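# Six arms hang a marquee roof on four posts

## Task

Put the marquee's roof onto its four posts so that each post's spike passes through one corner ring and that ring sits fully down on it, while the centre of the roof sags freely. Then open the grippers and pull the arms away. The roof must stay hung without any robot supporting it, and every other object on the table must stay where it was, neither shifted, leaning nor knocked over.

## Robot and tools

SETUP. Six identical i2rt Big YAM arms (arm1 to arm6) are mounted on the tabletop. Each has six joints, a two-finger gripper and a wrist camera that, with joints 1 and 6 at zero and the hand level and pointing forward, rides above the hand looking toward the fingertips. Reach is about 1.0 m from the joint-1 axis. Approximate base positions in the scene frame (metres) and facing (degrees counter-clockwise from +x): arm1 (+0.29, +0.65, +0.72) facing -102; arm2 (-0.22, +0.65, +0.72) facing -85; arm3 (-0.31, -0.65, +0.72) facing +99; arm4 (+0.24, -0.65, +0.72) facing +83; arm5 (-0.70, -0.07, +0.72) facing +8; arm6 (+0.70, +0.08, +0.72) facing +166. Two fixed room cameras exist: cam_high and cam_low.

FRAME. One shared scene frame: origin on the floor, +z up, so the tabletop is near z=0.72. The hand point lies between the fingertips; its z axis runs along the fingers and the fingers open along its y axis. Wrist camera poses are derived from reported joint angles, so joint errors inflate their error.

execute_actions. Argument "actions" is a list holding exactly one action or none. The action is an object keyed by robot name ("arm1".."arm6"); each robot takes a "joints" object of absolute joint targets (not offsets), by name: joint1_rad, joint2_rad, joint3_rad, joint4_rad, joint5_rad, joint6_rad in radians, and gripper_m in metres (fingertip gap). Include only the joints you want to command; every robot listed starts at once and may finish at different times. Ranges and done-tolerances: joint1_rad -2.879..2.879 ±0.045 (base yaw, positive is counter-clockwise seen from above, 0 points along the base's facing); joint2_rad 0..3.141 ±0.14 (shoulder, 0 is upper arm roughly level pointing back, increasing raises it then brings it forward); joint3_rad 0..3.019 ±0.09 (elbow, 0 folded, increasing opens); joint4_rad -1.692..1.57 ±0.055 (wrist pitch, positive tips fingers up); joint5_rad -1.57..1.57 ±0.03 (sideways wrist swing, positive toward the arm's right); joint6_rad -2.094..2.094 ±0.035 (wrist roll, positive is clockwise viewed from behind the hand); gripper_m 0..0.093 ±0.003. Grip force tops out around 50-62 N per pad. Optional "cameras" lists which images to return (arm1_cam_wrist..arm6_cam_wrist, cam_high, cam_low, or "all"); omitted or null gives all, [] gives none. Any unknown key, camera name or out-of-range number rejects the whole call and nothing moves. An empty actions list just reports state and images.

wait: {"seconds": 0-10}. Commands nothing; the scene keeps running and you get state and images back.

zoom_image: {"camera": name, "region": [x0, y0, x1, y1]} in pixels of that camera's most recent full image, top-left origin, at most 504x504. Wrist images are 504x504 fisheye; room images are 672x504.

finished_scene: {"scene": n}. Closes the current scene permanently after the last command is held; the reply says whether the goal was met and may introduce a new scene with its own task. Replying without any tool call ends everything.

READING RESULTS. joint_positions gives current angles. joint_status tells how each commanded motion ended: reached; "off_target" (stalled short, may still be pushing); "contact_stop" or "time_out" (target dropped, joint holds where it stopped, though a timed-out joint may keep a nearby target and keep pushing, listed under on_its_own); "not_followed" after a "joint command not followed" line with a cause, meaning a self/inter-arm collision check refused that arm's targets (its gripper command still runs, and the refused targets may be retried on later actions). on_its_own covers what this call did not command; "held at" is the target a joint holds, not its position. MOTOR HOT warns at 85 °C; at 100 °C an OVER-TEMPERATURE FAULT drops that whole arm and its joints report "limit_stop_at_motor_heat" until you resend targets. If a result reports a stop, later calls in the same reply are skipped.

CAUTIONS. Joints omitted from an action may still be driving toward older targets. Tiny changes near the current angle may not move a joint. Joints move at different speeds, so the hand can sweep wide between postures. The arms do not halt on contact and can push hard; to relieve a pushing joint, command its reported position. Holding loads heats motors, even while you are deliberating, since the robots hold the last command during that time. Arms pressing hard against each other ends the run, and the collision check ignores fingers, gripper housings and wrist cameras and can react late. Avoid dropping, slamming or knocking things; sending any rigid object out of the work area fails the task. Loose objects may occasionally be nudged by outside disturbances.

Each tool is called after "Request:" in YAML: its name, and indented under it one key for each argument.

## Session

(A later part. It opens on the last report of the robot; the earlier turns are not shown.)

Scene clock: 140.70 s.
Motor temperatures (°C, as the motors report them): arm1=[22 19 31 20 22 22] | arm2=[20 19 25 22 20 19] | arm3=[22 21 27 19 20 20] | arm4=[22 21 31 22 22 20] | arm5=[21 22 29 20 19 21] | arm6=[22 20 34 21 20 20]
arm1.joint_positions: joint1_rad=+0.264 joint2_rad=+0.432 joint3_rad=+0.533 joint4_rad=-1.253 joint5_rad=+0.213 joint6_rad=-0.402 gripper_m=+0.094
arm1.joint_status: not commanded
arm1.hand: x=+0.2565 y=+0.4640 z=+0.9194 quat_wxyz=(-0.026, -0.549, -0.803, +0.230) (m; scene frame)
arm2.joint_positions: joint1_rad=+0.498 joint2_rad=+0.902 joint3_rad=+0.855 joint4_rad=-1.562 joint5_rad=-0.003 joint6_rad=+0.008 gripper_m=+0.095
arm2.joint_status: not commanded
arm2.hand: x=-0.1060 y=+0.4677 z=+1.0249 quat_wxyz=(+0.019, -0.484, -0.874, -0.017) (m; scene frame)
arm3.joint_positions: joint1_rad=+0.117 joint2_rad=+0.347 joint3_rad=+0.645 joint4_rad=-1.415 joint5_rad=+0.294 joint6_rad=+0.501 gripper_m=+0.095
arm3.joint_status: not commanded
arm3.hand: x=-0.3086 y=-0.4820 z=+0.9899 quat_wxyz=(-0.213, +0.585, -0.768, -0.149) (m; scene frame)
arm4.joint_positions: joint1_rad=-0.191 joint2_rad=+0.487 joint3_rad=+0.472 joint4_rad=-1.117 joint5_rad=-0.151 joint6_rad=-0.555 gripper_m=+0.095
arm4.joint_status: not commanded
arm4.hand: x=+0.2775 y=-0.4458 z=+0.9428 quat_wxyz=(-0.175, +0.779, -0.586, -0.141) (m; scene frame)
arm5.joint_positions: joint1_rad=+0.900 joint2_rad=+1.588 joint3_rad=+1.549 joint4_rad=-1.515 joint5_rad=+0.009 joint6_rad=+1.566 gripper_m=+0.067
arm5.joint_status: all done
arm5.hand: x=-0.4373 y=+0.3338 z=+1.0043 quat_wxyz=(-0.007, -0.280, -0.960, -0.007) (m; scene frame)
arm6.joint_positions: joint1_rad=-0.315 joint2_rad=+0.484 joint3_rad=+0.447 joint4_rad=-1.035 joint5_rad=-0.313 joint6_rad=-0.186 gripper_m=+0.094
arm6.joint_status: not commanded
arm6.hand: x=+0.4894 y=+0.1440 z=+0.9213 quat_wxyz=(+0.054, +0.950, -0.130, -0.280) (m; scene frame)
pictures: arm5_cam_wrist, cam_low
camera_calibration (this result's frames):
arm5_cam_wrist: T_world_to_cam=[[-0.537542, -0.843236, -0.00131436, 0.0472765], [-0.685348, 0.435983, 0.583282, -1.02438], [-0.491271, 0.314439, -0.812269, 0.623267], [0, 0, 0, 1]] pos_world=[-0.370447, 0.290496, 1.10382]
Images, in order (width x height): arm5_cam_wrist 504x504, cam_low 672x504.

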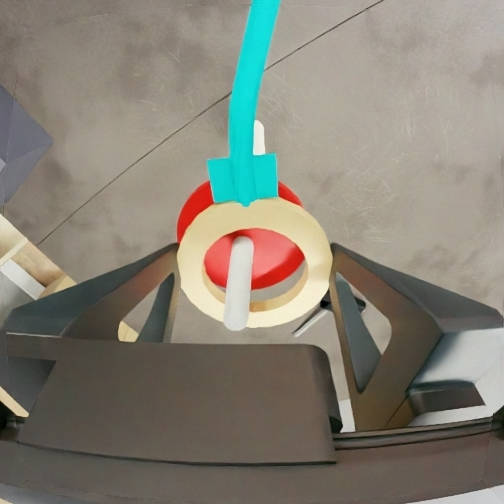

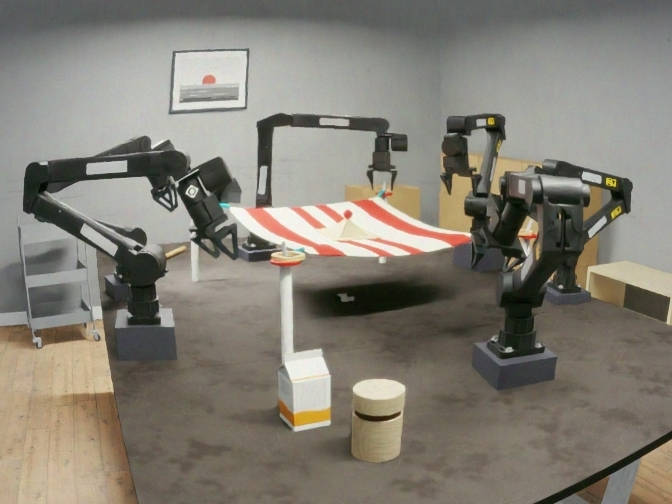

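Request:
execute_actions:
  actions:
    - {"arm5":{"joints":{"joint1_rad":0.87,"joint3_rad":1.505,"joint4_rad":-1.46}}}
  cameras: ["arm5_cam_wrist"]

Request:
execute_actions:
  actions:
    - {"arm5":{"joints":{"gripper_m":0.093}}}
  cameras: ["arm5_cam_wrist"]

Request:
execute_actions:
  actions:
    - {"arm5":{"joints":{"joint3_rad":1.75,"joint4_rad":-1.67}}}

Scene clock: 153.17 s.
Motor temperatures (°C, as the motors report them): arm1=[22 19 32 20 22 22] | arm2=[20 19 25 22 20 19] | arm3=[22 21 28 19 20 20] | arm4=[22 21 31 22 22 20] | arm5=[21 22 29 20 19 21] | arm6=[22 20 34 21 20 20]
arm1.joint_positions: joint1_rad=+0.264 joint2_rad=+0.432 joint3_rad=+0.533 joint4_rad=-1.253 joint5_rad=+0.213 joint6_rad=-0.402 gripper_m=+0.094
arm1.joint_status: not commanded
arm1.hand: x=+0.2565 y=+0.4640 z=+0.9194 quat_wxyz=(-0.026, -0.549, -0.803, +0.230) (m; scene frame)
arm2.joint_positions: joint1_rad=+0.498 joint2_rad=+0.902 joint3_rad=+0.855 joint4_rad=-1.562 joint5_rad=-0.003 joint6_rad=+0.008 gripper_m=+0.095
arm2.joint_status: not commanded
arm2.hand: x=-0.1060 y=+0.4677 z=+1.0249 quat_wxyz=(+0.019, -0.484, -0.874, -0.017) (m; scene frame)
arm3.joint_positions: joint1_rad=+0.117 joint2_rad=+0.347 joint3_rad=+0.645 joint4_rad=-1.415 joint5_rad=+0.294 joint6_rad=+0.501 gripper_m=+0.095
arm3.joint_status: not commanded
arm3.hand: x=-0.3086 y=-0.4820 z=+0.9899 quat_wxyz=(-0.213, +0.585, -0.768, -0.149) (m; scene frame)
arm4.joint_positions: joint1_rad=-0.191 joint2_rad=+0.487 joint3_rad=+0.472 joint4_rad=-1.117 joint5_rad=-0.151 joint6_rad=-0.555 gripper_m=+0.095
arm4.joint_status: not commanded
arm4.hand: x=+0.2775 y=-0.4458 z=+0.9428 quat_wxyz=(-0.175, +0.779, -0.586, -0.141) (m; scene frame)
arm5.joint_positions: joint1_rad=+0.868 joint2_rad=+1.587 joint3_rad=+1.525 joint4_rad=-1.477 joint5_rad=+0.001 joint6_rad=+1.568 gripper_m=+0.067
arm5.joint_status: all done
arm5.hand: x=-0.4242 y=+0.3282 z=+0.9959 quat_wxyz=(-0.005, -0.296, -0.955, -0.015) (m; scene frame)
arm6.joint_positions: joint1_rad=-0.315 joint2_rad=+0.484 joint3_rad=+0.447 joint4_rad=-1.035 joint5_rad=-0.313 joint6_rad=-0.186 gripper_m=+0.094
arm6.joint_status: not commanded
arm6.hand: x=+0.4894 y=+0.1440 z=+0.9213 quat_wxyz=(+0.054, +0.950, -0.130, -0.280) (m; scene frame)
pictures: arm5_cam_wrist
camera_calibration (this result's frames):
arm5_cam_wrist: T_world_to_cam=[[-0.565667, -0.824474, -0.0162446, 0.0463592], [-0.671139, 0.44884, 0.590013, -1.01293], [-0.479159, 0.344653, -0.80723, 0.614875], [0, 0, 0, 1]] pos_world=[-0.358966, 0.280944, 1.09474]
Images, in order (width x height): arm5_cam_wrist 504x504.

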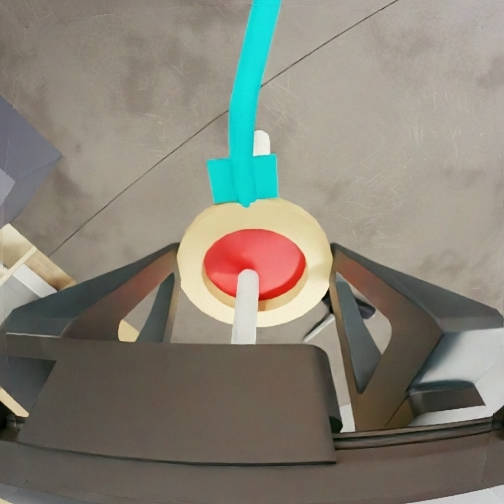

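Scene clock: 153.80 s.
Motor temperatures (°C, as the motors report them): arm1=[22 19 32 20 22 22] | arm2=[20 19 25 22 20 19] | arm3=[22 21 28 19 20 20] | arm4=[22 21 31 22 22 20] | arm5=[21 22 29 20 19 21] | arm6=[22 20 34 21 20 20]
arm1.joint_positions: joint1_rad=+0.264 joint2_rad=+0.432 joint3_rad=+0.533 joint4_rad=-1.253 joint5_rad=+0.213 joint6_rad=-0.402 gripper_m=+0.094
arm1.joint_status: not commanded
arm1.hand: x=+0.2565 y=+0.4640 z=+0.9194 quat_wxyz=(-0.026, -0.549, -0.803, +0.230) (m; scene frame)
arm2.joint_positions: joint1_rad=+0.498 joint2_rad=+0.902 joint3_rad=+0.855 joint4_rad=-1.562 joint5_rad=-0.003 joint6_rad=+0.008 gripper_m=+0.095
arm2.joint_status: not commanded
arm2.hand: x=-0.1060 y=+0.4677 z=+1.0249 quat_wxyz=(+0.019, -0.484, -0.874, -0.017) (m; scene frame)
arm3.joint_positions: joint1_rad=+0.117 joint2_rad=+0.347 joint3_rad=+0.645 joint4_rad=-1.415 joint5_rad=+0.294 joint6_rad=+0.501 gripper_m=+0.095
arm3.joint_status: not commanded
arm3.hand: x=-0.3086 y=-0.4820 z=+0.9899 quat_wxyz=(-0.213, +0.585, -0.768, -0.149) (m; scene frame)
arm4.joint_positions: joint1_rad=-0.191 joint2_rad=+0.487 joint3_rad=+0.472 joint4_rad=-1.117 joint5_rad=-0.151 joint6_rad=-0.555 gripper_m=+0.095
arm4.joint_status: not commanded
arm4.hand: x=+0.2775 y=-0.4458 z=+0.9428 quat_wxyz=(-0.175, +0.779, -0.586, -0.141) (m; scene frame)
arm5.joint_positions: joint1_rad=+0.868 joint2_rad=+1.587 joint3_rad=+1.511 joint4_rad=-1.471 joint5_rad=+0.001 joint6_rad=+1.568 gripper_m=+0.093
arm5.joint_status: all done
arm5.hand: x=-0.4253 y=+0.3265 z=+0.9908 quat_wxyz=(-0.004, -0.296, -0.955, -0.012) (m; scene frame)
arm6.joint_positions: joint1_rad=-0.315 joint2_rad=+0.484 joint3_rad=+0.447 joint4_rad=-1.035 joint5_rad=-0.313 joint6_rad=-0.186 gripper_m=+0.094
arm6.joint_status: not commanded
arm6.hand: x=+0.4894 y=+0.1440 z=+0.9213 quat_wxyz=(+0.054, +0.950, -0.130, -0.280) (m; scene frame)
pictures: arm5_cam_wrist
camera_calibration (this result's frames):
arm5_cam_wrist: T_world_to_cam=[[-0.565718, -0.824545, -0.00937869, 0.0374412], [-0.668835, 0.452174, 0.590083, -1.0101], [-0.482309, 0.340094, -0.807288, 0.61096], [0, 0, 0, 1]] pos_world=[-0.359736, 0.279828, 1.08961]
Images, in order (width x height): arm5_cam_wrist 504x504.

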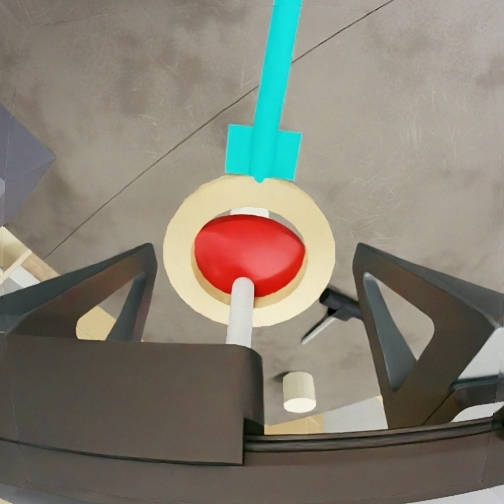

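Scene clock: 154.90 s.
Motor temperatures (°C, as the motors report them): arm1=[22 19 32 20 22 22] | arm2=[20 19 25 22 20 19] | arm3=[22 21 28 19 20 20] | arm4=[22 21 31 22 22 20] | arm5=[21 22 29 20 19 21] | arm6=[22 20 34 21 20 20]
arm1.joint_positions: joint1_rad=+0.264 joint2_rad=+0.432 joint3_rad=+0.533 joint4_rad=-1.253 joint5_rad=+0.213 joint6_rad=-0.402 gripper_m=+0.094
arm1.joint_status: not commanded
arm1.hand: x=+0.2565 y=+0.4640 z=+0.9194 quat_wxyz=(-0.026, -0.549, -0.803, +0.230) (m; scene frame)
arm2.joint_positions: joint1_rad=+0.498 joint2_rad=+0.902 joint3_rad=+0.855 joint4_rad=-1.562 joint5_rad=-0.003 joint6_rad=+0.008 gripper_m=+0.095
arm2.joint_status: not commanded
arm2.hand: x=-0.1060 y=+0.4677 z=+1.0249 quat_wxyz=(+0.019, -0.484, -0.874, -0.017) (m; scene frame)
arm3.joint_positions: joint1_rad=+0.117 joint2_rad=+0.347 joint3_rad=+0.645 joint4_rad=-1.415 joint5_rad=+0.294 joint6_rad=+0.501 gripper_m=+0.095
arm3.joint_status: not commanded
arm3.hand: x=-0.3086 y=-0.4820 z=+0.9899 quat_wxyz=(-0.213, +0.585, -0.768, -0.149) (m; scene frame)
arm4.joint_positions: joint1_rad=-0.191 joint2_rad=+0.487 joint3_rad=+0.472 joint4_rad=-1.117 joint5_rad=-0.151 joint6_rad=-0.555 gripper_m=+0.095
arm4.joint_status: not commanded
arm4.hand: x=+0.2775 y=-0.4458 z=+0.9428 quat_wxyz=(-0.175, +0.779, -0.586, -0.141) (m; scene frame)
arm5.joint_positions: joint1_rad=+0.868 joint2_rad=+1.593 joint3_rad=+1.722 joint4_rad=-1.660 joint5_rad=+0.001 joint6_rad=+1.568 gripper_m=+0.093
arm5.joint_status: all done
arm5.hand: x=-0.4231 y=+0.3298 z=+1.0686 quat_wxyz=(-0.007, -0.296, -0.955, -0.019) (m; scene frame)
arm6.joint_positions: joint1_rad=-0.315 joint2_rad=+0.484 joint3_rad=+0.447 joint4_rad=-1.035 joint5_rad=-0.313 joint6_rad=-0.186 gripper_m=+0.094
arm6.joint_status: not commanded
arm6.hand: x=+0.4894 y=+0.1440 z=+0.9213 quat_wxyz=(+0.054, +0.950, -0.130, -0.280) (m; scene frame)
pictures: arm1_cam_wrist, arm2_cam_wrist, arm3_cam_wrist, arm4_cam_wrist, arm5_cam_wrist, arm6_cam_wrist, cam_high, cam_low
camera_calibration (this result's frames):
arm2_cam_wrist: T_world_to_cam=[[-0.857113, -0.514667, -0.021813, 0.174017], [-0.413781, 0.662643, 0.624251, -0.983853], [-0.306827, 0.54408, -0.780919, 0.636232], [0, 0, 0, 1]] pos_world=[-0.0627344, 0.395343, 1.11481]
arm5_cam_wrist: T_world_to_cam=[[-0.565562, -0.824326, -0.0250166, 0.0588413], [-0.674082, 0.44458, 0.589883, -1.05546], [-0.475134, 0.350479, -0.807101, 0.673104], [0, 0, 0, 1]] pos_world=[-0.358374, 0.281832, 1.16733]
Images, in order (width x height): arm1_cam_wrist 504x504, arm2_cam_wrist 504x504, arm3_cam_wrist 504x504, arm4_cam_wrist 504x504, arm5_cam_wrist 504x504, arm6_cam_wrist 504x504, cam_high 672x504, cam_low 672x504.

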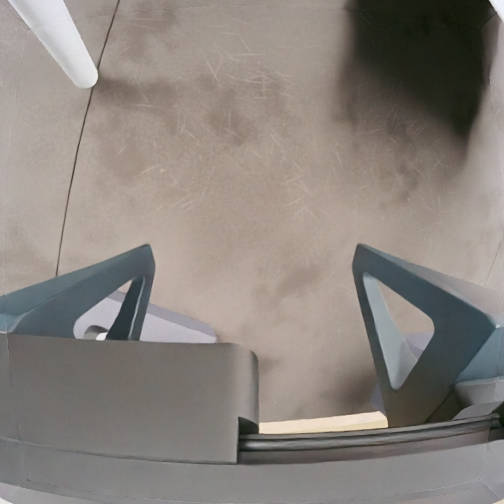

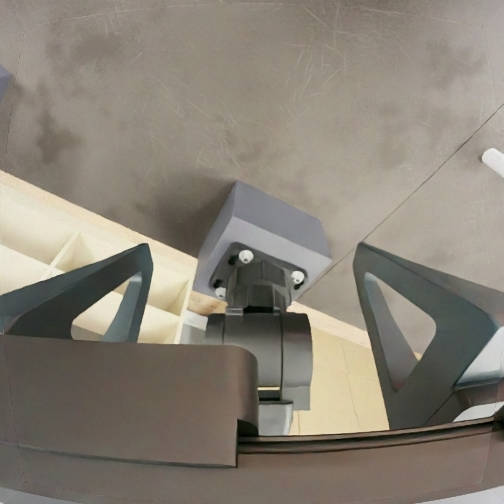

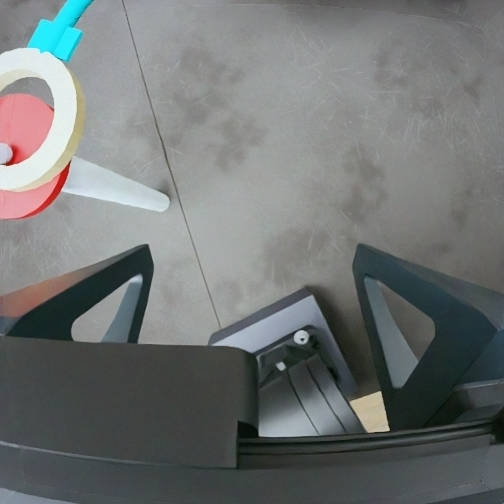

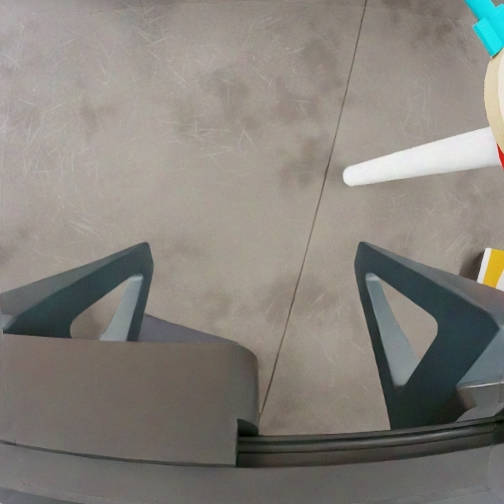

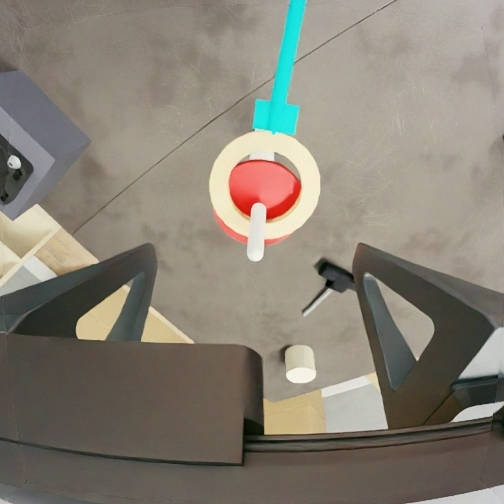

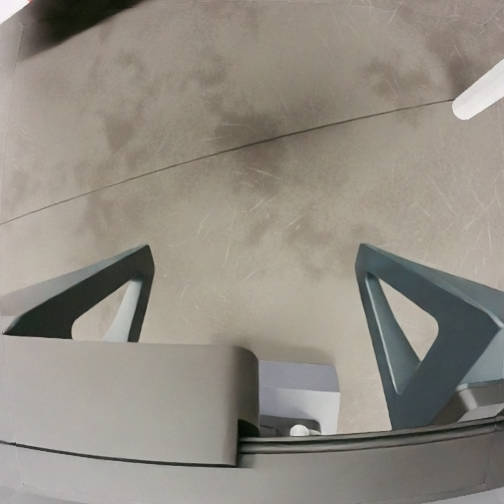

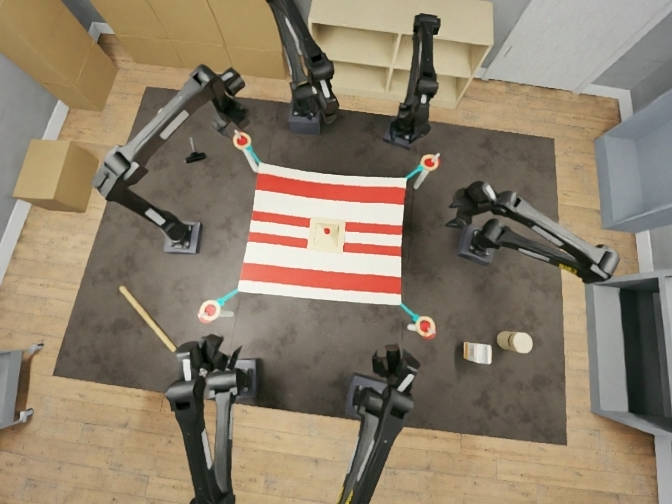

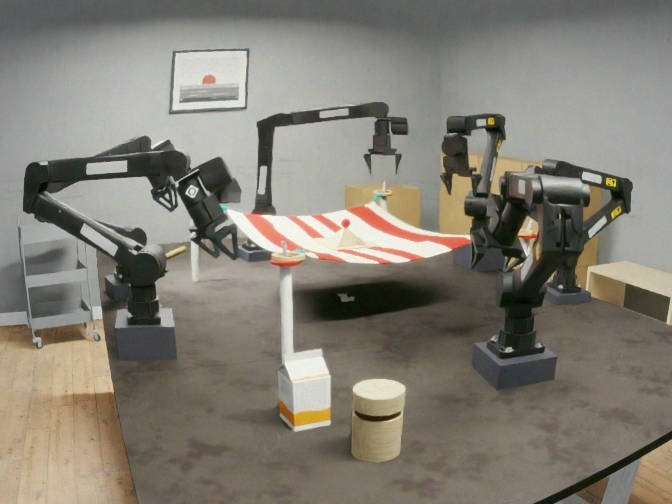

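Request:
execute_actions:
  actions:
    - {"arm5":{"joints":{"joint2_rad":1.1}}}
  cameras: ["cam_high"]

Request:
finished_scene:
  scene: 1

Scene clock: 161.23 s.
Motor temperatures (°C, as the motors report them): arm1=[22 19 32 20 22 22] | arm2=[20 19 25 22 20 19] | arm3=[22 21 28 19 20 20] | arm4=[22 21 31 22 22 20] | arm5=[21 22 30 20 19 21] | arm6=[22 20 34 21 20 20]
arm1.joint_positions: joint1_rad=+0.264 joint2_rad=+0.432 joint3_rad=+0.533 joint4_rad=-1.253 joint5_rad=+0.213 joint6_rad=-0.402 gripper_m=+0.094
arm1.joint_status: not commanded
arm1.hand: x=+0.2565 y=+0.4640 z=+0.9194 quat_wxyz=(-0.026, -0.549, -0.803, +0.230) (m; scene frame)
arm2.joint_positions: joint1_rad=+0.498 joint2_rad=+0.902 joint3_rad=+0.855 joint4_rad=-1.562 joint5_rad=-0.003 joint6_rad=+0.008 gripper_m=+0.095
arm2.joint_status: not commanded
arm2.hand: x=-0.1060 y=+0.4677 z=+1.0249 quat_wxyz=(+0.019, -0.484, -0.874, -0.017) (m; scene frame)
arm3.joint_positions: joint1_rad=+0.117 joint2_rad=+0.347 joint3_rad=+0.645 joint4_rad=-1.415 joint5_rad=+0.294 joint6_rad=+0.501 gripper_m=+0.095
arm3.joint_status: not commanded
arm3.hand: x=-0.3086 y=-0.4820 z=+0.9899 quat_wxyz=(-0.213, +0.585, -0.768, -0.149) (m; scene frame)
arm4.joint_positions: joint1_rad=-0.191 joint2_rad=+0.487 joint3_rad=+0.472 joint4_rad=-1.117 joint5_rad=-0.151 joint6_rad=-0.555 gripper_m=+0.095
arm4.joint_status: not commanded
arm4.hand: x=+0.2775 y=-0.4458 z=+0.9428 quat_wxyz=(-0.175, +0.779, -0.586, -0.141) (m; scene frame)
arm5.joint_positions: joint1_rad=+0.868 joint2_rad=+1.099 joint3_rad=+1.750 joint4_rad=-1.663 joint5_rad=+0.001 joint6_rad=+1.568 gripper_m=+0.093
arm5.joint_status: all done
arm5.hand: x=-0.5042 y=+0.2125 z=+1.2790 quat_wxyz=(-0.083, -0.285, -0.918, -0.264) (m; scene frame)
arm6.joint_positions: joint1_rad=-0.315 joint2_rad=+0.484 joint3_rad=+0.447 joint4_rad=-1.035 joint5_rad=-0.313 joint6_rad=-0.186 gripper_m=+0.094
arm6.joint_status: not commanded
arm6.hand: x=+0.4894 y=+0.1440 z=+0.9213 quat_wxyz=(+0.054, +0.950, -0.130, -0.280) (m; scene frame)
pictures: cam_high
Images, in order (width x height): cam_high 672x504.

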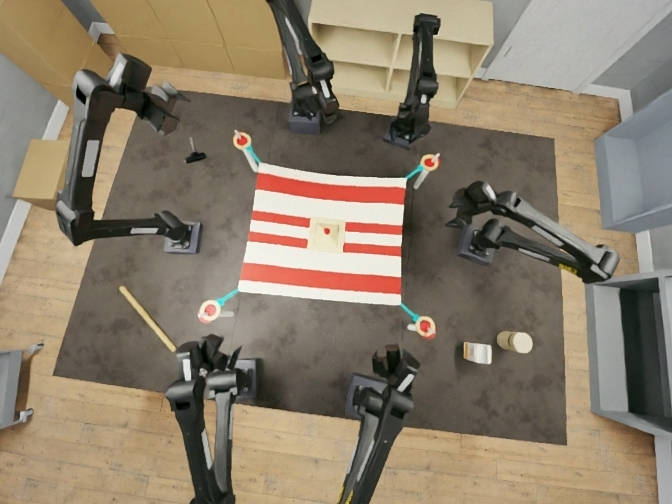

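The scene is finished: the task was done.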